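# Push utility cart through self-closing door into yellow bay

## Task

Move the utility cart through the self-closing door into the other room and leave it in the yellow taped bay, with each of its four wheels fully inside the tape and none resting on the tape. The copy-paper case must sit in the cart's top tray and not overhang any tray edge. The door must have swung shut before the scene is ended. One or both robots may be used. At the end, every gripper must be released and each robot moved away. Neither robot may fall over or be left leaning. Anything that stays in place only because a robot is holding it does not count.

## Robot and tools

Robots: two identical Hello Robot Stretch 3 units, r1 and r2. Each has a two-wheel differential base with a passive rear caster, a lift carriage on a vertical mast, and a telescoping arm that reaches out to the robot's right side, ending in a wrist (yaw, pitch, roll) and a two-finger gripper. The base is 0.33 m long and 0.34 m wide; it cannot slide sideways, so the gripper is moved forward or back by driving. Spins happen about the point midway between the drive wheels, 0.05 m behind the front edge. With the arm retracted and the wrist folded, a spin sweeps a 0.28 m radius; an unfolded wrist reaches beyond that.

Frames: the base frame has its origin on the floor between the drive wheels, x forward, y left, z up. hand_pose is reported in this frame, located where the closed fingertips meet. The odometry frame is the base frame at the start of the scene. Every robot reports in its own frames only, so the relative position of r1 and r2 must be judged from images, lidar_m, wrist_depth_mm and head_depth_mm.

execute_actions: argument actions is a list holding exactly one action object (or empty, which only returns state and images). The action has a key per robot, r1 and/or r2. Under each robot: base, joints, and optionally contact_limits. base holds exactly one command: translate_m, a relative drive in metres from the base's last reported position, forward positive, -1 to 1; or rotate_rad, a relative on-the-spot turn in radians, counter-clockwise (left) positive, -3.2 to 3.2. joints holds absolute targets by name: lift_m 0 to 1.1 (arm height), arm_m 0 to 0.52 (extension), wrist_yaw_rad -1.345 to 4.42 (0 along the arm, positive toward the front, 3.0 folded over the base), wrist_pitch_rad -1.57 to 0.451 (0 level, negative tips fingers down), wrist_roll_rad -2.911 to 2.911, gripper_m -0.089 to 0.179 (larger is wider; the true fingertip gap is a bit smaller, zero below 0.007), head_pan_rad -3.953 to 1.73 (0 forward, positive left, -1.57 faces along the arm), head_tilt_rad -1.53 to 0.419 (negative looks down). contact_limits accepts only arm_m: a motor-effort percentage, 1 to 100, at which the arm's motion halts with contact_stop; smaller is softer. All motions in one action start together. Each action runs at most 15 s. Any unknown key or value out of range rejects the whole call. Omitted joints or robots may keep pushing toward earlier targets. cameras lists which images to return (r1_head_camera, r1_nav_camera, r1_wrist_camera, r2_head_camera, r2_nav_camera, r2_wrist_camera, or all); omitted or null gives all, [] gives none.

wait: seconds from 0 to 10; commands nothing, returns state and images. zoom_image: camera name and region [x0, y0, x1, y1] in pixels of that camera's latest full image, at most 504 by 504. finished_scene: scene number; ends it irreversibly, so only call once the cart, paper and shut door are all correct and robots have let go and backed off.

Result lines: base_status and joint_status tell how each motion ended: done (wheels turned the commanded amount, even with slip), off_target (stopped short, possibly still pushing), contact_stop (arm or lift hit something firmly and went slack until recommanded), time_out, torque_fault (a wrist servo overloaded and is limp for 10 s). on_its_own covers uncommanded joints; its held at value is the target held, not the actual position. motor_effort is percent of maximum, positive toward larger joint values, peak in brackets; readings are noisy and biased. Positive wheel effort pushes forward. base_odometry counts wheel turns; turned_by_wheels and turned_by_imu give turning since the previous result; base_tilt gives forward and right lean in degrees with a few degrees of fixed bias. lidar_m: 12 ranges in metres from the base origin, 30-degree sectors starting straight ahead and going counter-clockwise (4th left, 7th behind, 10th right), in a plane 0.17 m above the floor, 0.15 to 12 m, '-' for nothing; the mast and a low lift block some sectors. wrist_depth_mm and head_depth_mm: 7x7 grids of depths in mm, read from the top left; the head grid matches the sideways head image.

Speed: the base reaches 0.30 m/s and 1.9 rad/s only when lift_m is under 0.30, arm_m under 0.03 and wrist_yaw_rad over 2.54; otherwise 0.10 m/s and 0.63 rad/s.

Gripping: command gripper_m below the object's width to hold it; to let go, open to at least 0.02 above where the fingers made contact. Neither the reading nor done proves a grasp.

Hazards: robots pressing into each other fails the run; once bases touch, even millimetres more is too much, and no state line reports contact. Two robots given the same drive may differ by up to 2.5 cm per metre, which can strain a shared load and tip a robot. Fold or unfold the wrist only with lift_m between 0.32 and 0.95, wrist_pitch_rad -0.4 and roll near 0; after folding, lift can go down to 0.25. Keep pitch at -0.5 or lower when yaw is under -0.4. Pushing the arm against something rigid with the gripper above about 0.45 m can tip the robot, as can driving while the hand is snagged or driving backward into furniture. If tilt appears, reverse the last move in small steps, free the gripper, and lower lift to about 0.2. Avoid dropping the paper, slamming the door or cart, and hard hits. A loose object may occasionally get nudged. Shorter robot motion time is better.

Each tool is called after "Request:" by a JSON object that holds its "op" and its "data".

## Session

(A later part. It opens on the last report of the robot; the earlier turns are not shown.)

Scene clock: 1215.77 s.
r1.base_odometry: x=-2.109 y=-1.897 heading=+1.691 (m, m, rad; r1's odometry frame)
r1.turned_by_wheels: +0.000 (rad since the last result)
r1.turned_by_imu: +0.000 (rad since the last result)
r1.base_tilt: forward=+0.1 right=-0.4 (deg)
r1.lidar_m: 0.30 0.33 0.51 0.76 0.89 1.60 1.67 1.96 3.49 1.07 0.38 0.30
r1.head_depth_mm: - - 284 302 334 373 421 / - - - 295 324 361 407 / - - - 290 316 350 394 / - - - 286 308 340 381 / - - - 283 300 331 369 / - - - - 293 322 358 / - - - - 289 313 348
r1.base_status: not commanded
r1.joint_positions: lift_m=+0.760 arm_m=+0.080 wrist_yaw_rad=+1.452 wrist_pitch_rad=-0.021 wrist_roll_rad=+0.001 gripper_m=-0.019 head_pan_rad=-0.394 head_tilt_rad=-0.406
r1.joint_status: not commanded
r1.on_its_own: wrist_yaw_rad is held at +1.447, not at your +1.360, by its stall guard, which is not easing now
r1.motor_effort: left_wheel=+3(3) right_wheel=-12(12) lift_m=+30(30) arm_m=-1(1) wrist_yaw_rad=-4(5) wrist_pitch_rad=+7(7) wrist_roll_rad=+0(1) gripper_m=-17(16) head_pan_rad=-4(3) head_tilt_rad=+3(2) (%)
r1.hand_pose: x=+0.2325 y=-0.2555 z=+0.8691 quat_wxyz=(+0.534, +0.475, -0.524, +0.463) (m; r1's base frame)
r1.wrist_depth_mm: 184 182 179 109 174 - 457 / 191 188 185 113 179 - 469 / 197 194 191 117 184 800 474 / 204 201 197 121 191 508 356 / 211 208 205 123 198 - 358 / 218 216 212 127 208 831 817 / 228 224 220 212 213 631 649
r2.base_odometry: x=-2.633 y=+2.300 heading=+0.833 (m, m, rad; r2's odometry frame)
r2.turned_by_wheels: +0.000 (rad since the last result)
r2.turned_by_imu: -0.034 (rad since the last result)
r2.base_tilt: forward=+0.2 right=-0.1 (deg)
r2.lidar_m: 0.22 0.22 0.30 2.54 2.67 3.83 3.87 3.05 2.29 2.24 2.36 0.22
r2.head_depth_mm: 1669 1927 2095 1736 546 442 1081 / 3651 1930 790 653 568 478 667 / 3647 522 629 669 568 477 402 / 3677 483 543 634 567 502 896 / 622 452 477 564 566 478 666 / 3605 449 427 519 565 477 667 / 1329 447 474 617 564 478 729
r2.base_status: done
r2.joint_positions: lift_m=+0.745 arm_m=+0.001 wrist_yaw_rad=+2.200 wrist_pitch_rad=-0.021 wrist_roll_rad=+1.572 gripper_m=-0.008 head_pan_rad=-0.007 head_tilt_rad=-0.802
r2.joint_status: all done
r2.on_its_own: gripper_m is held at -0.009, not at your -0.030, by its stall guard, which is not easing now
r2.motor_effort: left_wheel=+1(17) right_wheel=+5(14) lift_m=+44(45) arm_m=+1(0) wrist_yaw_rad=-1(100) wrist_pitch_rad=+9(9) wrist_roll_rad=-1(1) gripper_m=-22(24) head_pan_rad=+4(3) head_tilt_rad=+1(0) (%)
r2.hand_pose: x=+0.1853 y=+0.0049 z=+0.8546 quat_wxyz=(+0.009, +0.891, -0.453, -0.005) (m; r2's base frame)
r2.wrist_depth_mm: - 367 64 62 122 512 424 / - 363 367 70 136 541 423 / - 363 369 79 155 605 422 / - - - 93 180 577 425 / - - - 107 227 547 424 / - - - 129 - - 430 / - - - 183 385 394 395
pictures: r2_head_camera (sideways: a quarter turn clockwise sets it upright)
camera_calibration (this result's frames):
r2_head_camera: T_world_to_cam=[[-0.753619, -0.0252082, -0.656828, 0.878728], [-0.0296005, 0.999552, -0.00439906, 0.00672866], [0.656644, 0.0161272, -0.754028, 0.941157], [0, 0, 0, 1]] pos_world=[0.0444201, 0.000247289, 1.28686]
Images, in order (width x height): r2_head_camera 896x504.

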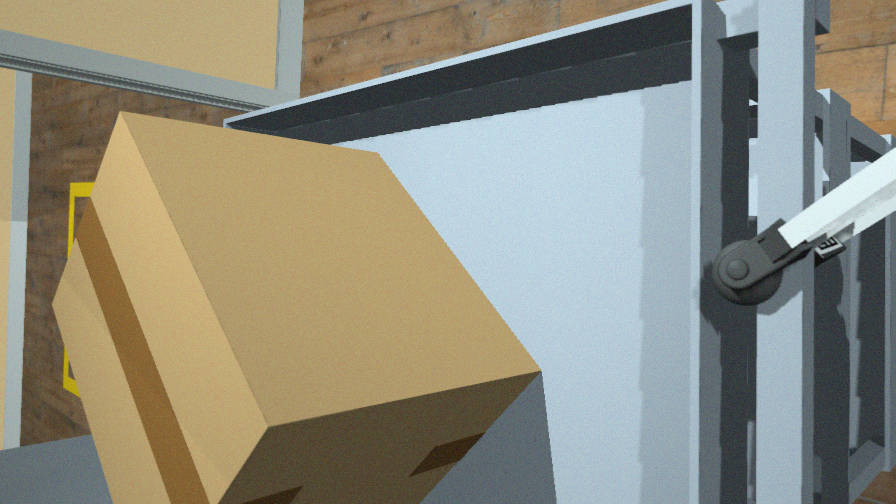

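Request:
{"op": "execute_actions", "data": {"actions": [{"r2":{"joints":{"gripper_m":0.1}}}], "cameras": []}}

Request:
{"op": "execute_actions", "data": {"actions": [{"r2":{"base":{"translate_m":-0.25}}}], "cameras": []}}

Request:
{"op": "execute_actions", "data": {"actions": [{"r2":{"base":{"rotate_rad":0.5}}}], "cameras": []}}

Request:
{"op": "execute_actions", "data": {"actions": [{"r2":{"base":{"translate_m":0.15}}}], "cameras": []}}

Request:
{"op": "execute_actions", "data": {"actions": [{"r2":{"base":{"rotate_rad":-0.5}}}], "cameras": ["r2_head_camera","r2_wrist_camera"]}}

Scene clock: 1217.90 s.
r1.base_odometry: x=-2.109 y=-1.897 heading=+1.691 (m, m, rad; r1's odometry frame)
r1.turned_by_wheels: +0.000 (rad since the last result)
r1.turned_by_imu: +0.000 (rad since the last result)
r1.base_tilt: forward=+0.1 right=-0.3 (deg)
r1.lidar_m: 0.30 0.33 0.52 0.76 0.89 1.60 1.67 1.96 3.51 1.07 0.38 0.30
r1.head_depth_mm: - - 284 302 334 373 422 / - - - 295 325 361 407 / - - - 290 316 350 394 / - - - 286 308 340 380 / - - - 283 300 331 369 / - - - - 293 322 358 / - - - - 288 313 347
r1.base_status: not commanded
r1.joint_positions: lift_m=+0.760 arm_m=+0.080 wrist_yaw_rad=+1.452 wrist_pitch_rad=-0.021 wrist_roll_rad=+0.001 gripper_m=-0.019 head_pan_rad=-0.394 head_tilt_rad=-0.406
r1.joint_status: not commanded
r1.on_its_own: wrist_yaw_rad is held at +1.447, not at your +1.360, by its stall guard, which is not easing now
r1.motor_effort: left_wheel=+3(4) right_wheel=-12(12) lift_m=+30(30) arm_m=-1(1) wrist_yaw_rad=-5(5) wrist_pitch_rad=+7(7) wrist_roll_rad=+1(1) gripper_m=-17(17) head_pan_rad=-5(3) head_tilt_rad=+2(2) (%)
r1.hand_pose: x=+0.2325 y=-0.2555 z=+0.8691 quat_wxyz=(+0.534, +0.475, -0.524, +0.463) (m; r1's base frame)
r1.wrist_depth_mm: 184 182 179 109 174 - 462 / 190 188 185 113 179 - 468 / 197 194 192 117 185 797 472 / 204 201 198 121 191 508 352 / 210 208 205 123 197 - 359 / 220 215 212 127 209 826 812 / 228 223 220 211 213 622 650
r2.base_odometry: x=-2.633 y=+2.300 heading=+0.833 (m, m, rad; r2's odometry frame)
r2.turned_by_wheels: +0.000 (rad since the last result)
r2.turned_by_imu: +0.001 (rad since the last result)
r2.base_tilt: forward=+0.2 right=-0.1 (deg)
r2.lidar_m: 0.22 0.22 0.30 2.54 2.67 3.82 3.87 3.04 2.29 2.24 2.37 0.22
r2.head_depth_mm: 1668 1912 2090 1736 545 441 1084 / 3750 1915 771 654 567 477 665 / 3653 521 626 669 568 477 398 / 3654 482 542 635 566 507 723 / 621 451 475 562 565 478 666 / 3621 450 427 518 565 478 665 / 1331 447 474 619 563 478 666
r2.base_status: not commanded
r2.joint_positions: lift_m=+0.745 arm_m=+0.001 wrist_yaw_rad=+2.200 wrist_pitch_rad=-0.020 wrist_roll_rad=+1.572 gripper_m=+0.100 head_pan_rad=-0.007 head_tilt_rad=-0.802
r2.joint_status: all done
r2.motor_effort: left_wheel=+1(1) right_wheel=+1(5) lift_m=+45(45) arm_m=+1(1) wrist_yaw_rad=+0(1) wrist_pitch_rad=+8(9) wrist_roll_rad=-1(1) gripper_m=+0(96) head_pan_rad=+3(2) head_tilt_rad=+0(1) (%)
r2.hand_pose: x=+0.1853 y=+0.0049 z=+0.8548 quat_wxyz=(+0.009, +0.891, -0.453, -0.005) (m; r2's base frame)
r2.wrist_depth_mm: - 366 367 62 121 130 422 / - 363 365 69 136 541 423 / - 360 369 79 154 605 424 / - - - 92 179 571 429 / - - - 109 216 541 427 / - - - 135 261 - 428 / - - - 182 381 398 394
pictures: none
No camera images: the call's "cameras" was empty. Leave "cameras" out to get every camera's image.

Scene clock: 1221.73 s.
r1.base_odometry: x=-2.109 y=-1.897 heading=+1.691 (m, m, rad; r1's odometry frame)
r1.turned_by_wheels: +0.000 (rad since the last result)
r1.turned_by_imu: +0.000 (rad since the last result)
r1.base_tilt: forward=+0.1 right=-0.4 (deg)
r1.lidar_m: 0.30 0.33 0.52 0.76 0.89 1.60 1.67 1.96 3.47 1.07 0.38 0.30
r1.head_depth_mm: - - 284 303 334 373 421 / - - - 295 325 361 408 / - - - 290 316 351 394 / - - - 286 308 340 381 / - - - 283 300 331 369 / - - - - 293 321 358 / - - - - 289 314 347
r1.base_status: not commanded
r1.joint_positions: lift_m=+0.760 arm_m=+0.080 wrist_yaw_rad=+1.452 wrist_pitch_rad=-0.021 wrist_roll_rad=+0.001 gripper_m=-0.019 head_pan_rad=-0.394 head_tilt_rad=-0.406
r1.joint_status: not commanded
r1.on_its_own: wrist_yaw_rad is held at +1.447, not at your +1.360, by its stall guard, which is not easing now
r1.motor_effort: left_wheel=+3(3) right_wheel=-12(12) lift_m=+30(30) arm_m=-1(1) wrist_yaw_rad=-4(4) wrist_pitch_rad=+7(7) wrist_roll_rad=+0(1) gripper_m=-17(16) head_pan_rad=-4(4) head_tilt_rad=+3(2) (%)
r1.hand_pose: x=+0.2325 y=-0.2555 z=+0.8691 quat_wxyz=(+0.534, +0.475, -0.524, +0.463) (m; r1's base frame)
r1.wrist_depth_mm: 185 182 180 109 174 - 461 / 190 188 185 113 179 - 465 / 197 194 191 117 185 795 470 / 204 201 198 121 191 514 353 / 211 208 205 123 197 - 360 / 220 216 212 127 208 821 805 / 228 224 219 212 212 628 653
r2.base_odometry: x=-2.801 y=+2.115 heading=+0.833 (m, m, rad; r2's odometry frame)
r2.turned_by_wheels: +0.000 (rad since the last result)
r2.turned_by_imu: +0.000 (rad since the last result)
r2.base_tilt: forward=+0.2 right=-0.1 (deg)
r2.lidar_m: 0.47 0.48 2.61 2.55 2.69 3.72 3.62 3.00 2.28 2.23 2.34 0.49
r2.head_depth_mm: 1887 2154 2100 1740 1481 1284 1134 / 3367 2136 790 609 1384 1277 1131 / 710 816 810 620 936 1155 1159 / 662 720 785 620 935 1170 1094 / 621 645 741 620 932 1170 1131 / 620 655 760 620 930 1148 1127 / 660 760 781 619 929 1253 1126
r2.base_status: done
r2.joint_positions: lift_m=+0.745 arm_m=+0.001 wrist_yaw_rad=+2.200 wrist_pitch_rad=-0.020 wrist_roll_rad=+1.572 gripper_m=+0.100 head_pan_rad=-0.007 head_tilt_rad=-0.802
r2.joint_status: not commanded
r2.motor_effort: left_wheel=+1(4) right_wheel=+0(3) lift_m=+44(45) arm_m=+1(1) wrist_yaw_rad=-2(1) wrist_pitch_rad=+8(8) wrist_roll_rad=-1(0) gripper_m=+0(0) head_pan_rad=+2(3) head_tilt_rad=+1(0) (%)
r2.hand_pose: x=+0.1853 y=+0.0049 z=+0.8548 quat_wxyz=(+0.009, +0.891, -0.453, -0.005) (m; r2's base frame)
r2.wrist_depth_mm: - - 551 348 963 592 390 / - - 666 409 993 610 438 / - - - 464 - 611 716 / - - - 542 - 573 876 / - - - - - - 956 / - - - - - - 942 / - - - - - - 982
pictures: none
No camera images: the call's "cameras" was empty. Leave "cameras" out to get every camera's image.

Scene clock: 1223.47 s.
r1.base_odometry: x=-2.109 y=-1.897 heading=+1.691 (m, m, rad; r1's odometry frame)
r1.turned_by_wheels: +0.000 (rad since the last result)
r1.turned_by_imu: +0.000 (rad since the last result)
r1.base_tilt: forward=+0.1 right=-0.4 (deg)
r1.lidar_m: 0.30 0.33 0.51 0.76 0.89 1.60 1.67 1.96 3.50 1.07 0.37 0.30
r1.head_depth_mm: - - 284 302 334 373 421 / - - - 295 325 361 408 / - - - 289 315 350 394 / - - - 286 308 340 381 / - - - 283 300 331 369 / - - - - 293 322 358 / - - - - 288 313 348
r1.base_status: not commanded
r1.joint_positions: lift_m=+0.760 arm_m=+0.080 wrist_yaw_rad=+1.452 wrist_pitch_rad=-0.021 wrist_roll_rad=+0.001 gripper_m=-0.019 head_pan_rad=-0.394 head_tilt_rad=-0.406
r1.joint_status: not commanded
r1.on_its_own: wrist_yaw_rad is held at +1.447, not at your +1.360, by its stall guard, which is not easing now
r1.motor_effort: left_wheel=+3(3) right_wheel=-12(12) lift_m=+30(30) arm_m=-1(1) wrist_yaw_rad=-4(5) wrist_pitch_rad=+7(7) wrist_roll_rad=+0(1) gripper_m=-16(17) head_pan_rad=-4(4) head_tilt_rad=+2(3) (%)
r1.hand_pose: x=+0.2325 y=-0.2555 z=+0.8691 quat_wxyz=(+0.534, +0.475, -0.524, +0.463) (m; r1's base frame)
r1.wrist_depth_mm: 184 182 179 109 174 - 462 / 191 188 185 113 179 - 465 / 196 194 191 117 185 787 475 / 203 202 198 121 192 506 354 / 211 209 205 123 197 - 357 / 220 215 213 127 208 824 802 / 228 224 219 213 213 633 659
r2.base_odometry: x=-2.801 y=+2.115 heading=+1.333 (m, m, rad; r2's odometry frame)
r2.turned_by_wheels: +0.500 (rad since the last result)
r2.turned_by_imu: +0.500 (rad since the last result)
r2.base_tilt: forward=+0.2 right=-0.1 (deg)
r2.lidar_m: 0.48 2.63 2.55 2.67 3.74 3.63 3.08 2.29 2.23 2.34 0.49 0.47
r2.head_depth_mm: 632 625 700 671 920 864 1080 / 1083 756 777 605 936 1112 1131 / 2073 2389 788 623 937 1175 1159 / 1618 2469 1860 655 958 1170 1091 / 2411 2616 1953 1686 1463 1279 1131 / 2625 2619 2069 1718 1461 1275 1129 / 2768 2640 2080 1714 1461 1272 1125
r2.base_status: done
r2.joint_positions: lift_m=+0.745 arm_m=+0.001 wrist_yaw_rad=+2.200 wrist_pitch_rad=-0.020 wrist_roll_rad=+1.572 gripper_m=+0.100 head_pan_rad=-0.007 head_tilt_rad=-0.802
r2.joint_status: not commanded
r2.motor_effort: left_wheel=-1(4) right_wheel=+2(5) lift_m=+45(44) arm_m=+1(1) wrist_yaw_rad=-1(0) wrist_pitch_rad=+8(8) wrist_roll_rad=-1(1) gripper_m=+0(1) head_pan_rad=+3(4) head_tilt_rad=+1(1) (%)
r2.hand_pose: x=+0.1853 y=+0.0049 z=+0.8548 quat_wxyz=(+0.009, +0.891, -0.453, -0.005) (m; r2's base frame)
r2.wrist_depth_mm: - - - 405 - - 851 / - - - - - - 945 / - - - - - - 953 / - - - - - - 940 / - - - - - - 951 / - - - - - - 969 / - - - - - - 962
pictures: none
No camera images: the call's "cameras" was empty. Leave "cameras" out to get every camera's image.

Scene clock: 1226.23 s.
r1.base_odometry: x=-2.109 y=-1.897 heading=+1.691 (m, m, rad; r1's odometry frame)
r1.turned_by_wheels: +0.000 (rad since the last result)
r1.turned_by_imu: +0.000 (rad since the last result)
r1.base_tilt: forward=+0.1 right=-0.3 (deg)
r1.lidar_m: 0.30 0.33 0.52 0.76 0.89 1.61 1.67 1.96 3.49 1.07 0.38 0.30
r1.head_depth_mm: - - 284 302 334 373 421 / - - - 295 325 361 407 / - - - 290 316 350 394 / - - - 286 307 340 381 / - - - 283 300 331 369 / - - - - 293 322 357 / - - - - 288 313 348
r1.base_status: not commanded
r1.joint_positions: lift_m=+0.760 arm_m=+0.080 wrist_yaw_rad=+1.452 wrist_pitch_rad=-0.021 wrist_roll_rad=+0.001 gripper_m=-0.019 head_pan_rad=-0.394 head_tilt_rad=-0.406
r1.joint_status: not commanded
r1.on_its_own: wrist_yaw_rad is held at +1.447, not at your +1.360, by its stall guard, which is not easing now
r1.motor_effort: left_wheel=+3(3) right_wheel=-12(12) lift_m=+30(30) arm_m=-1(1) wrist_yaw_rad=-5(4) wrist_pitch_rad=+7(7) wrist_roll_rad=+1(1) gripper_m=-17(17) head_pan_rad=-3(5) head_tilt_rad=+3(3) (%)
r1.hand_pose: x=+0.2325 y=-0.2555 z=+0.8691 quat_wxyz=(+0.534, +0.475, -0.524, +0.463) (m; r1's base frame)
r1.wrist_depth_mm: 185 183 180 109 174 - 457 / 191 187 185 113 179 - 468 / 198 194 191 117 185 798 476 / 205 201 198 121 192 512 356 / 211 208 205 123 197 - 360 / 219 216 212 127 208 823 817 / 228 224 220 211 212 622 660
r2.base_odometry: x=-2.766 y=+2.260 heading=+1.333 (m, m, rad; r2's odometry frame)
r2.turned_by_wheels: +0.000 (rad since the last result)
r2.turned_by_imu: +0.001 (rad since the last result)
r2.base_tilt: forward=+0.2 right=-0.1 (deg)
r2.lidar_m: 0.34 2.54 2.47 2.58 3.64 3.76 3.20 2.37 2.31 2.41 0.35 0.33
r2.head_depth_mm: 1248 551 589 628 569 770 923 / 1008 1083 721 669 517 798 1004 / 1963 2284 2030 654 520 831 1040 / 1151 2392 1844 634 547 822 1093 / 2269 2540 1927 1721 1408 1278 1129 / 2462 2618 2071 1717 1463 1279 1129 / 2635 2639 2073 1716 1461 1275 1124
r2.base_status: done
r2.joint_positions: lift_m=+0.745 arm_m=+0.001 wrist_yaw_rad=+2.200 wrist_pitch_rad=-0.020 wrist_roll_rad=+1.572 gripper_m=+0.100 head_pan_rad=-0.007 head_tilt_rad=-0.802
r2.joint_status: not commanded
r2.motor_effort: left_wheel=-1(5) right_wheel=+1(6) lift_m=+45(45) arm_m=+1(1) wrist_yaw_rad=+0(1) wrist_pitch_rad=+8(8) wrist_roll_rad=-1(1) gripper_m=+0(0) head_pan_rad=+3(1) head_tilt_rad=+0(0) (%)
r2.hand_pose: x=+0.1853 y=+0.0049 z=+0.8548 quat_wxyz=(+0.009, +0.891, -0.453, -0.005) (m; r2's base frame)
r2.wrist_depth_mm: - - - 236 311 - 367 / - - - 289 - - 340 / - - - - - - 961 / - - - - - - 973 / - - - - - - 946 / - - - - - - 961 / - - - - - - 966
pictures: none
No camera images: the call's "cameras" was empty. Leave "cameras" out to get every camera's image.

Scene clock: 1227.97 s.
r1.base_odometry: x=-2.109 y=-1.897 heading=+1.691 (m, m, rad; r1's odometry frame)
r1.turned_by_wheels: +0.000 (rad since the last result)
r1.turned_by_imu: +0.000 (rad since the last result)
r1.base_tilt: forward=+0.1 right=-0.4 (deg)
r1.lidar_m: 0.30 0.33 0.52 0.76 0.89 1.60 1.67 1.96 3.52 1.07 0.38 0.31
r1.head_depth_mm: - - 284 302 334 373 421 / - - - 295 324 361 407 / - - - 290 316 350 393 / - - - 286 308 340 381 / - - - 283 299 331 369 / - - - - 293 322 358 / - - - - 289 313 347
r1.base_status: not commanded
r1.joint_positions: lift_m=+0.760 arm_m=+0.080 wrist_yaw_rad=+1.452 wrist_pitch_rad=-0.021 wrist_roll_rad=+0.001 gripper_m=-0.019 head_pan_rad=-0.394 head_tilt_rad=-0.406
r1.joint_status: not commanded
r1.on_its_own: wrist_yaw_rad is held at +1.447, not at your +1.360, by its stall guard, which is not easing now
r1.motor_effort: left_wheel=+3(3) right_wheel=-12(12) lift_m=+30(30) arm_m=-1(2) wrist_yaw_rad=-5(4) wrist_pitch_rad=+7(7) wrist_roll_rad=+1(0) gripper_m=-17(17) head_pan_rad=-4(4) head_tilt_rad=+3(3) (%)
r1.hand_pose: x=+0.2325 y=-0.2555 z=+0.8691 quat_wxyz=(+0.534, +0.475, -0.524, +0.463) (m; r1's base frame)
r1.wrist_depth_mm: 184 182 180 109 174 - 462 / 191 188 185 113 180 - 465 / 197 195 191 117 185 793 471 / 204 200 198 121 191 511 354 / 212 208 205 123 197 - 358 / 220 216 211 127 208 823 816 / 228 224 220 212 212 618 657
r2.base_odometry: x=-2.766 y=+2.260 heading=+0.833 (m, m, rad; r2's odometry frame)
r2.turned_by_wheels: -0.500 (rad since the last result)
r2.turned_by_imu: -0.499 (rad since the last result)
r2.base_tilt: forward=+0.1 right=-0.1 (deg)
r2.lidar_m: 0.33 0.35 2.53 2.47 2.60 3.75 3.75 3.13 2.37 2.31 2.43 0.35
r2.head_depth_mm: 1784 2043 775 654 517 1215 1137 / 629 658 766 670 517 846 1099 / 626 571 687 668 509 847 1074 / 625 513 593 651 508 842 1092 / 622 512 600 654 507 842 1094 / 1494 571 700 665 507 829 1091 / 1010 1076 1897 637 506 1246 1124
r2.base_status: done
r2.joint_positions: lift_m=+0.745 arm_m=+0.001 wrist_yaw_rad=+2.200 wrist_pitch_rad=-0.020 wrist_roll_rad=+1.572 gripper_m=+0.100 head_pan_rad=-0.007 head_tilt_rad=-0.802
r2.joint_status: not commanded
r2.motor_effort: left_wheel=+2(8) right_wheel=-2(6) lift_m=+44(44) arm_m=+1(1) wrist_yaw_rad=-1(0) wrist_pitch_rad=+8(8) wrist_roll_rad=-1(1) gripper_m=+0(0) head_pan_rad=+4(4) head_tilt_rad=+0(1) (%)
r2.hand_pose: x=+0.1853 y=+0.0049 z=+0.8548 quat_wxyz=(+0.009, +0.891, -0.453, -0.005) (m; r2's base frame)
r2.wrist_depth_mm: - 397 404 225 802 603 422 / - - 535 251 788 608 423 / - - - 282 - 579 423 / - - - 327 - 536 383 / - - - 383 416 - 443 / - - - - - - 963 / - - - - - - 973
pictures: r2_head_camera (sideways: a quarter turn clockwise sets it upright), r2_wrist_camera
camera_calibration (this result's frames):
r2_head_camera: T_world_to_cam=[[-0.753619, -0.0252081, -0.656828, 0.878728], [-0.0296003, 0.999552, -0.00439906, 0.00672866], [0.656644, 0.0161271, -0.754028, 0.941157], [0, 0, 0, 1]] pos_world=[0.0444201, 0.000247282, 1.28686]
r2_wrist_camera: T_world_to_cam=[[-0.0513659, -0.0495874, -0.997448, 0.852147], [-0.708793, 0.705415, 0.00143179, 0.164077], [0.703544, 0.707058, -0.0713815, 0.0942331], [0, 0, 0, 1]] pos_world=[0.0937707, -0.140115, 0.856464]
Images, in order (width x height): r2_head_camera 896x504, r2_wrist_camera 644x364.

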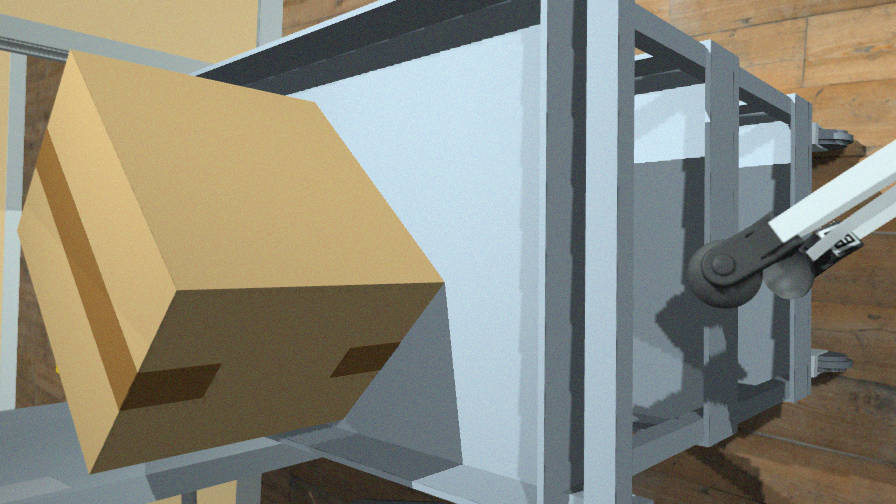

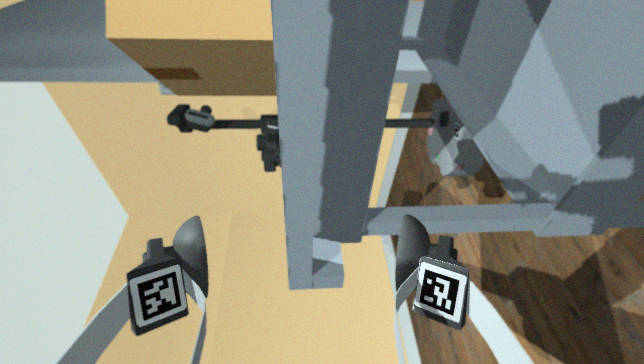

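Request:
{"op": "execute_actions", "data": {"actions": [{"r2":{"base":{"translate_m":0.12}}}], "cameras": ["r2_wrist_camera"]}}

Request:
{"op": "execute_actions", "data": {"actions": [{"r2":{"joints":{"gripper_m":-0.03}}}], "cameras": []}}

Request:
{"op": "execute_actions", "data": {"actions": [{"r2":{"base":{"translate_m":0.15},"joints":{"wrist_yaw_rad":2.19}}}], "cameras": ["r2_head_camera"]}}

Scene clock: 1230.60 s.
r1.base_odometry: x=-2.109 y=-1.897 heading=+1.691 (m, m, rad; r1's odometry frame)
r1.turned_by_wheels: +0.000 (rad since the last result)
r1.turned_by_imu: +0.000 (rad since the last result)
r1.base_tilt: forward=+0.1 right=-0.4 (deg)
r1.lidar_m: 0.30 0.33 0.52 0.76 0.89 1.60 1.66 1.95 3.50 1.07 0.38 0.31
r1.head_depth_mm: - - 284 302 334 373 421 / - - - 295 324 361 407 / - - - 290 316 350 394 / - - - 286 308 340 381 / - - - 283 300 331 369 / - - - - 293 322 358 / - - - - 288 313 347
r1.base_status: not commanded
r1.joint_positions: lift_m=+0.760 arm_m=+0.080 wrist_yaw_rad=+1.452 wrist_pitch_rad=-0.021 wrist_roll_rad=+0.001 gripper_m=-0.019 head_pan_rad=-0.394 head_tilt_rad=-0.406
r1.joint_status: not commanded
r1.on_its_own: wrist_yaw_rad is held at +1.447, not at your +1.360, by its stall guard, which is not easing now
r1.motor_effort: left_wheel=+3(3) right_wheel=-12(12) lift_m=+30(30) arm_m=-1(1) wrist_yaw_rad=-5(5) wrist_pitch_rad=+7(7) wrist_roll_rad=+0(0) gripper_m=-17(17) head_pan_rad=-4(3) head_tilt_rad=+2(2) (%)
r1.hand_pose: x=+0.2325 y=-0.2555 z=+0.8691 quat_wxyz=(+0.534, +0.475, -0.524, +0.463) (m; r1's base frame)
r1.wrist_depth_mm: 185 182 179 109 174 - 461 / 191 188 185 113 180 - 467 / 197 194 191 117 185 787 474 / 204 201 197 121 191 508 356 / 211 207 205 123 198 - 358 / 220 215 212 127 208 830 807 / 228 224 220 212 212 629 654
r2.base_odometry: x=-2.685 y=+2.349 heading=+0.833 (m, m, rad; r2's odometry frame)
r2.turned_by_wheels: +0.000 (rad since the last result)
r2.turned_by_imu: +0.001 (rad since the last result)
r2.base_tilt: forward=+0.2 right=-0.1 (deg)
r2.lidar_m: 0.21 0.22 2.51 2.46 2.60 3.71 3.87 3.13 2.37 2.31 0.31 0.22
r2.head_depth_mm: 1712 1798 771 654 569 504 659 / 3673 510 616 669 568 503 658 / 3630 472 518 626 567 503 394 / 626 453 447 542 567 507 715 / 3622 451 432 534 566 501 658 / 3393 461 505 627 565 501 659 / 1140 493 651 640 563 500 658
r2.base_status: done
r2.joint_positions: lift_m=+0.745 arm_m=+0.001 wrist_yaw_rad=+2.200 wrist_pitch_rad=-0.020 wrist_roll_rad=+1.572 gripper_m=+0.100 head_pan_rad=-0.007 head_tilt_rad=-0.802
r2.joint_status: not commanded
r2.motor_effort: left_wheel=+2(9) right_wheel=-2(2) lift_m=+45(45) arm_m=+1(1) wrist_yaw_rad=-1(1) wrist_pitch_rad=+9(8) wrist_roll_rad=-1(1) gripper_m=+0(0) head_pan_rad=+4(3) head_tilt_rad=+0(0) (%)
r2.hand_pose: x=+0.1853 y=+0.0049 z=+0.8548 quat_wxyz=(+0.009, +0.891, -0.453, -0.005) (m; r2's base frame)
r2.wrist_depth_mm: - 311 62 60 120 127 422 / 932 309 314 67 134 536 423 / - - 439 76 152 570 418 / - - - 88 176 537 424 / - - - 106 206 - 410 / - - - 130 257 - 384 / - - - 177 - - 923
pictures: r2_wrist_camera
camera_calibration (this result's frames):
r2_wrist_camera: T_world_to_cam=[[-0.0513658, -0.0495875, -0.997448, 0.852147], [-0.708793, 0.705415, 0.00143166, 0.164077], [0.703544, 0.707058, -0.0713815, 0.094233], [0, 0, 0, 1]] pos_world=[0.0937707, -0.140115, 0.856464]
Images, in order (width x height): r2_wrist_camera 644x364.

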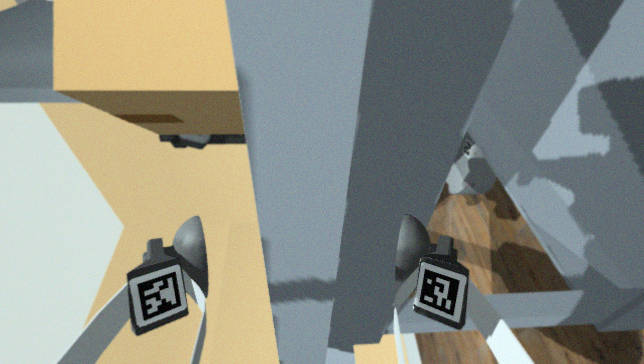

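Scene clock: 1232.40 s.
r1.base_odometry: x=-2.109 y=-1.897 heading=+1.691 (m, m, rad; r1's odometry frame)
r1.turned_by_wheels: +0.000 (rad since the last result)
r1.turned_by_imu: +0.000 (rad since the last result)
r1.base_tilt: forward=+0.1 right=-0.3 (deg)
r1.lidar_m: 0.30 0.33 0.52 0.76 0.89 1.60 1.67 1.96 3.47 1.07 0.37 0.30
r1.head_depth_mm: - - 284 303 334 373 421 / - - - 295 324 361 407 / - - - 290 316 350 393 / - - - 286 308 340 381 / - - - 283 300 331 369 / - - - - 293 322 358 / - - - - 289 313 347
r1.base_status: not commanded
r1.joint_positions: lift_m=+0.760 arm_m=+0.080 wrist_yaw_rad=+1.452 wrist_pitch_rad=-0.021 wrist_roll_rad=+0.001 gripper_m=-0.019 head_pan_rad=-0.394 head_tilt_rad=-0.406
r1.joint_status: not commanded
r1.on_its_own: wrist_yaw_rad is held at +1.447, not at your +1.360, by its stall guard, which is not easing now
r1.motor_effort: left_wheel=+3(4) right_wheel=-12(12) lift_m=+30(30) arm_m=-1(1) wrist_yaw_rad=-5(4) wrist_pitch_rad=+7(7) wrist_roll_rad=+1(1) gripper_m=-18(17) head_pan_rad=-4(4) head_tilt_rad=+3(3) (%)
r1.hand_pose: x=+0.2325 y=-0.2555 z=+0.8691 quat_wxyz=(+0.534, +0.475, -0.524, +0.463) (m; r1's base frame)
r1.wrist_depth_mm: 184 182 179 109 174 - 463 / 190 188 185 113 179 - 469 / 197 194 191 117 185 794 472 / 204 201 198 121 191 506 352 / 211 207 204 123 197 - 359 / 219 216 213 127 209 823 801 / 228 224 221 211 213 624 653
r2.base_odometry: x=-2.685 y=+2.349 heading=+0.833 (m, m, rad; r2's odometry frame)
r2.turned_by_wheels: +0.000 (rad since the last result)
r2.turned_by_imu: +0.000 (rad since the last result)
r2.base_tilt: forward=+0.1 right=-0.1 (deg)
r2.lidar_m: 0.21 0.22 2.52 2.46 2.59 3.68 3.87 3.15 2.38 2.31 0.31 0.22
r2.head_depth_mm: 1706 1794 771 655 568 503 659 / 3703 510 615 669 569 503 660 / 3629 471 517 626 567 503 394 / 626 453 446 542 566 501 715 / 3686 450 432 536 565 501 658 / 3428 461 506 626 565 501 659 / 1136 495 650 638 565 500 659
r2.base_status: not commanded
r2.joint_positions: lift_m=+0.745 arm_m=+0.001 wrist_yaw_rad=+2.202 wrist_pitch_rad=-0.022 wrist_roll_rad=+1.574 gripper_m=-0.028 head_pan_rad=-0.007 head_tilt_rad=-0.802
r2.joint_status: all done
r2.motor_effort: left_wheel=+2(2) right_wheel=-2(2) lift_m=+45(45) arm_m=+1(1) wrist_yaw_rad=-4(2) wrist_pitch_rad=+9(10) wrist_roll_rad=-1(2) gripper_m=-35(99) head_pan_rad=+3(3) head_tilt_rad=+1(0) (%)
r2.hand_pose: x=+0.1850 y=+0.0052 z=+0.8541 quat_wxyz=(+0.010, +0.892, -0.453, -0.006) (m; r2's base frame)
r2.wrist_depth_mm: - 310 62 60 120 128 420 / 939 310 313 68 134 541 416 / - - 387 77 153 568 422 / - - - 90 177 545 421 / - - - 104 224 - 413 / - - - 125 - - 379 / - - - 178 - - 917
pictures: none
No camera images: the call's "cameras" was empty. Leave "cameras" out to get every camera's image.

Scene clock: 1234.87 s.
r1.base_odometry: x=-2.109 y=-1.897 heading=+1.691 (m, m, rad; r1's odometry frame)
r1.turned_by_wheels: +0.000 (rad since the last result)
r1.turned_by_imu: +0.000 (rad since the last result)
r1.base_tilt: forward=+0.1 right=-0.4 (deg)
r1.lidar_m: 0.30 0.33 0.51 0.76 0.89 1.60 1.67 1.96 3.49 1.26 0.37 0.30
r1.head_depth_mm: - - 284 302 334 372 421 / - - - 295 324 361 408 / - - - 290 316 350 393 / - - - 286 308 340 381 / - - - 283 300 330 369 / - - - - 293 322 358 / - - - - 289 313 347
r1.base_status: not commanded
r1.joint_positions: lift_m=+0.760 arm_m=+0.080 wrist_yaw_rad=+1.452 wrist_pitch_rad=-0.021 wrist_roll_rad=+0.001 gripper_m=-0.019 head_pan_rad=-0.394 head_tilt_rad=-0.406
r1.joint_status: not commanded
r1.on_its_own: wrist_yaw_rad is held at +1.447, not at your +1.360, by its stall guard, which is not easing now
r1.motor_effort: left_wheel=+4(3) right_wheel=-12(12) lift_m=+30(30) arm_m=-1(1) wrist_yaw_rad=-4(4) wrist_pitch_rad=+7(7) wrist_roll_rad=+1(1) gripper_m=-18(18) head_pan_rad=-5(4) head_tilt_rad=+3(3) (%)
r1.hand_pose: x=+0.2325 y=-0.2555 z=+0.8691 quat_wxyz=(+0.534, +0.475, -0.524, +0.463) (m; r1's base frame)
r1.wrist_depth_mm: 184 182 180 109 174 461 374 / 191 188 185 113 179 457 382 / 197 194 191 117 185 470 387 / 204 201 197 121 191 355 342 / 211 208 205 123 197 358 346 / 218 216 212 127 208 829 811 / 228 223 220 211 212 675 662
r2.base_odometry: x=-2.584 y=+2.460 heading=+0.833 (m, m, rad; r2's odometry frame)
r2.turned_by_wheels: +0.000 (rad since the last result)
r2.turned_by_imu: +0.001 (rad since the last result)
r2.base_tilt: forward=+0.2 right=-0.1 (deg)
r2.lidar_m: 0.21 0.22 2.52 2.45 2.58 3.70 4.01 3.15 2.38 2.32 0.31 0.22
r2.head_depth_mm: 1653 1737 785 649 568 483 763 / 3697 516 638 668 568 478 672 / 3669 473 530 636 567 503 396 / 626 452 455 553 566 502 716 / 3659 452 423 524 566 502 656 / 3601 450 489 616 565 501 657 / 1186 487 583 632 564 500 654
r2.base_status: done
r2.joint_positions: lift_m=+0.745 arm_m=+0.001 wrist_yaw_rad=+2.203 wrist_pitch_rad=-0.022 wrist_roll_rad=+1.574 gripper_m=-0.017 head_pan_rad=-0.007 head_tilt_rad=-0.802
r2.joint_status: all done
r2.on_its_own: gripper_m is held at -0.016, not at your -0.030, by its stall guard, which is still easing; wrist_yaw_rad is at rest, and its effort (-14) is outside its rest range (-12 to +12)
r2.motor_effort: left_wheel=+2(9) right_wheel=+4(17) lift_m=+45(44) arm_m=+2(1) wrist_yaw_rad=-14(29) wrist_pitch_rad=+9(10) wrist_roll_rad=-1(2) gripper_m=-3(36) head_pan_rad=+3(3) head_tilt_rad=+1(1) (%)
r2.hand_pose: x=+0.1849 y=+0.0053 z=+0.8542 quat_wxyz=(+0.010, +0.892, -0.452, -0.006) (m; r2's base frame)
r2.wrist_depth_mm: - 315 64 63 122 500 418 / 906 314 317 70 136 537 418 / 855 814 408 79 154 570 418 / - - - 92 178 542 423 / - - - 105 217 - 412 / - - - 125 - - 383 / - - - 175 - - 893
pictures: r2_head_camera (sideways: a quarter turn clockwise sets it upright)
camera_calibration (this result's frames):
r2_head_camera: T_world_to_cam=[[-0.753619, -0.0252082, -0.656828, 0.878728], [-0.0296005, 0.999552, -0.00439906, 0.00672866], [0.656644, 0.0161272, -0.754028, 0.941157], [0, 0, 0, 1]] pos_world=[0.0444201, 0.000247291, 1.28686]
Images, in order (width x height): r2_head_camera 896x504.

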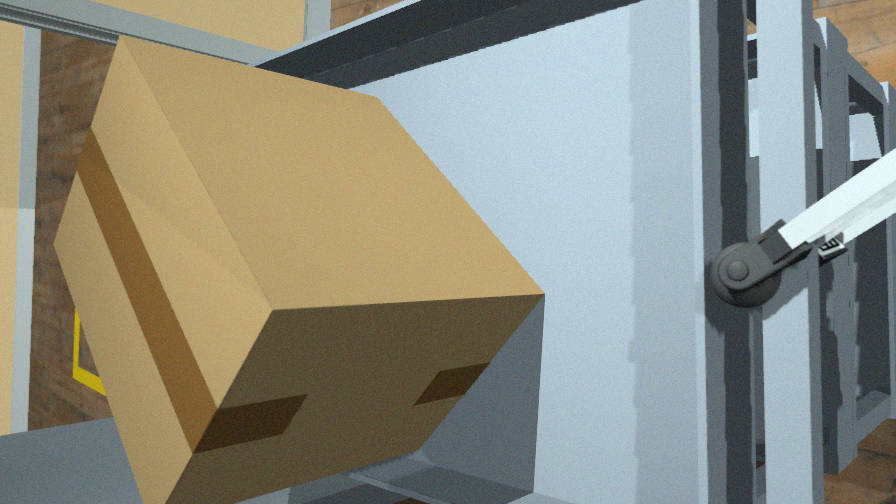

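Request:
{"op": "execute_actions", "data": {"actions": [{"r2":{"base":{"translate_m":0.25},"joints":{"wrist_yaw_rad":2.2,"head_tilt_rad":-0.7}}}], "cameras": ["r2_head_camera","r2_nav_camera"]}}

Scene clock: 1238.53 s.
r1.base_odometry: x=-2.109 y=-1.897 heading=+1.691 (m, m, rad; r1's odometry frame)
r1.turned_by_wheels: +0.000 (rad since the last result)
r1.turned_by_imu: +0.000 (rad since the last result)
r1.base_tilt: forward=+0.1 right=-0.4 (deg)
r1.lidar_m: 0.30 0.33 0.52 0.76 0.89 1.61 1.67 1.95 3.50 5.01 0.38 0.30
r1.head_depth_mm: - - 284 302 334 372 422 / - - - 295 324 361 408 / - - - 290 316 350 394 / - - - 286 307 340 381 / - - - 283 300 331 369 / - - - - 293 322 358 / - - - - 288 313 347
r1.base_status: not commanded
r1.joint_positions: lift_m=+0.760 arm_m=+0.080 wrist_yaw_rad=+1.452 wrist_pitch_rad=-0.021 wrist_roll_rad=+0.001 gripper_m=-0.019 head_pan_rad=-0.394 head_tilt_rad=-0.406
r1.joint_status: not commanded
r1.on_its_own: wrist_yaw_rad is held at +1.447, not at your +1.360, by its stall guard, which is not easing now
r1.motor_effort: left_wheel=+3(3) right_wheel=-12(12) lift_m=+30(30) arm_m=-1(1) wrist_yaw_rad=-4(4) wrist_pitch_rad=+7(7) wrist_roll_rad=+0(1) gripper_m=-17(17) head_pan_rad=-5(4) head_tilt_rad=+3(2) (%)
r1.hand_pose: x=+0.2325 y=-0.2555 z=+0.8691 quat_wxyz=(+0.534, +0.475, -0.524, +0.463) (m; r1's base frame)
r1.wrist_depth_mm: 185 183 178 109 174 412 - / 191 188 185 113 179 434 - / 197 194 191 116 185 459 - / 204 200 197 121 191 343 334 / 212 208 205 123 197 347 341 / 219 216 213 127 208 822 - / 228 225 220 212 214 671 648
r2.base_odometry: x=-2.416 y=+2.645 heading=+0.833 (m, m, rad; r2's odometry frame)
r2.turned_by_wheels: +0.000 (rad since the last result)
r2.turned_by_imu: +0.001 (rad since the last result)
r2.base_tilt: forward=+0.1 right=-0.1 (deg)
r2.lidar_m: 0.21 0.21 0.28 2.44 2.58 3.69 4.26 3.17 2.39 2.33 0.32 0.22
r2.head_depth_mm: 3709 3167 1732 711 599 522 413 / 3823 2886 626 721 613 520 417 / 3764 580 515 625 613 521 431 / 3865 577 454 519 589 519 425 / 3859 573 419 457 556 519 409 / 3824 573 436 505 593 516 413 / 1280 1068 477 605 608 515 441
r2.base_status: done
r2.joint_positions: lift_m=+0.745 arm_m=+0.001 wrist_yaw_rad=+2.248 wrist_pitch_rad=-0.022 wrist_roll_rad=+1.574 gripper_m=-0.011 head_pan_rad=-0.007 head_tilt_rad=-0.705
r2.joint_status: wrist_yaw_rad off_target (ended at +2.248, target +2.200); the others done
r2.on_its_own: wrist_yaw_rad is held at +2.246, not at your +2.200, by its stall guard, which is not easing now; gripper_m is held at -0.012, not at your -0.030, by its stall guard, which is still easing
r2.motor_effort: left_wheel=+1(10) right_wheel=+3(14) lift_m=+44(44) arm_m=+1(1) wrist_yaw_rad=-4(36) wrist_pitch_rad=+9(9) wrist_roll_rad=-1(1) gripper_m=-25(27) head_pan_rad=+4(2) head_tilt_rad=+2(13) (%)
r2.hand_pose: x=+0.1778 y=+0.0146 z=+0.8542 quat_wxyz=(+0.010, +0.902, -0.432, -0.006) (m; r2's base frame)
r2.wrist_depth_mm: - 314 63 62 121 507 422 / 854 309 315 69 135 540 418 / 747 702 420 78 154 573 419 / 667 676 676 91 179 545 421 / - - - 105 223 - 416 / - - - 126 - - 380 / - - - 177 - - 911
pictures: r2_head_camera (sideways: a quarter turn clockwise sets it upright), r2_nav_camera (sideways: a quarter turn counterclockwise sets it upright)
camera_calibration (this result's frames):
r2_head_camera: T_world_to_cam=[[-0.68656, -0.0256737, -0.72662, 0.969268], [-0.0290116, 0.999548, -0.00790495, 0.0112901], [0.726494, 0.0156532, -0.686994, 0.853551], [0, 0, 0, 1]] pos_world=[0.0456879, 0.000238887, 1.29076]
r2_nav_camera: T_world_to_cam=[[0.647194, -0.00553118, 0.762305, -0.94902], [-0.0165058, -0.999841, 0.00675866, 0.042694], [0.762146, -0.0169566, -0.647183, 0.788103], [0, 0, 0, 1]] pos_world=[0.0142553, 0.0508016, 1.2332]
Images, in order (width x height): r2_head_camera 896x504, r2_nav_camera 672x504.

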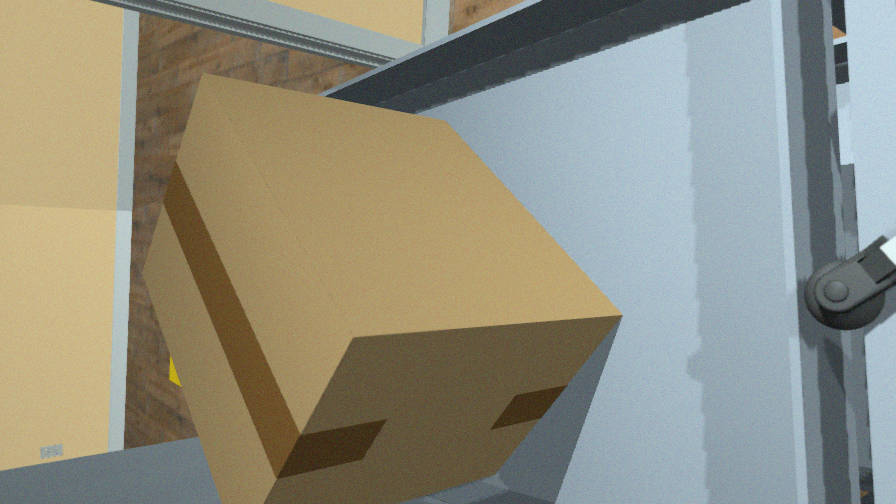

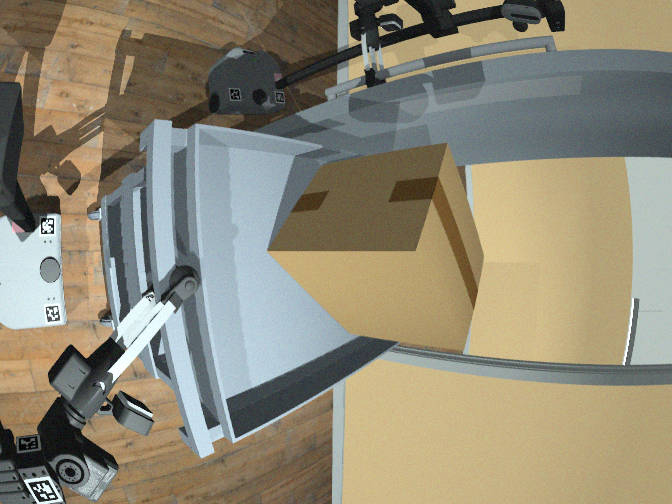

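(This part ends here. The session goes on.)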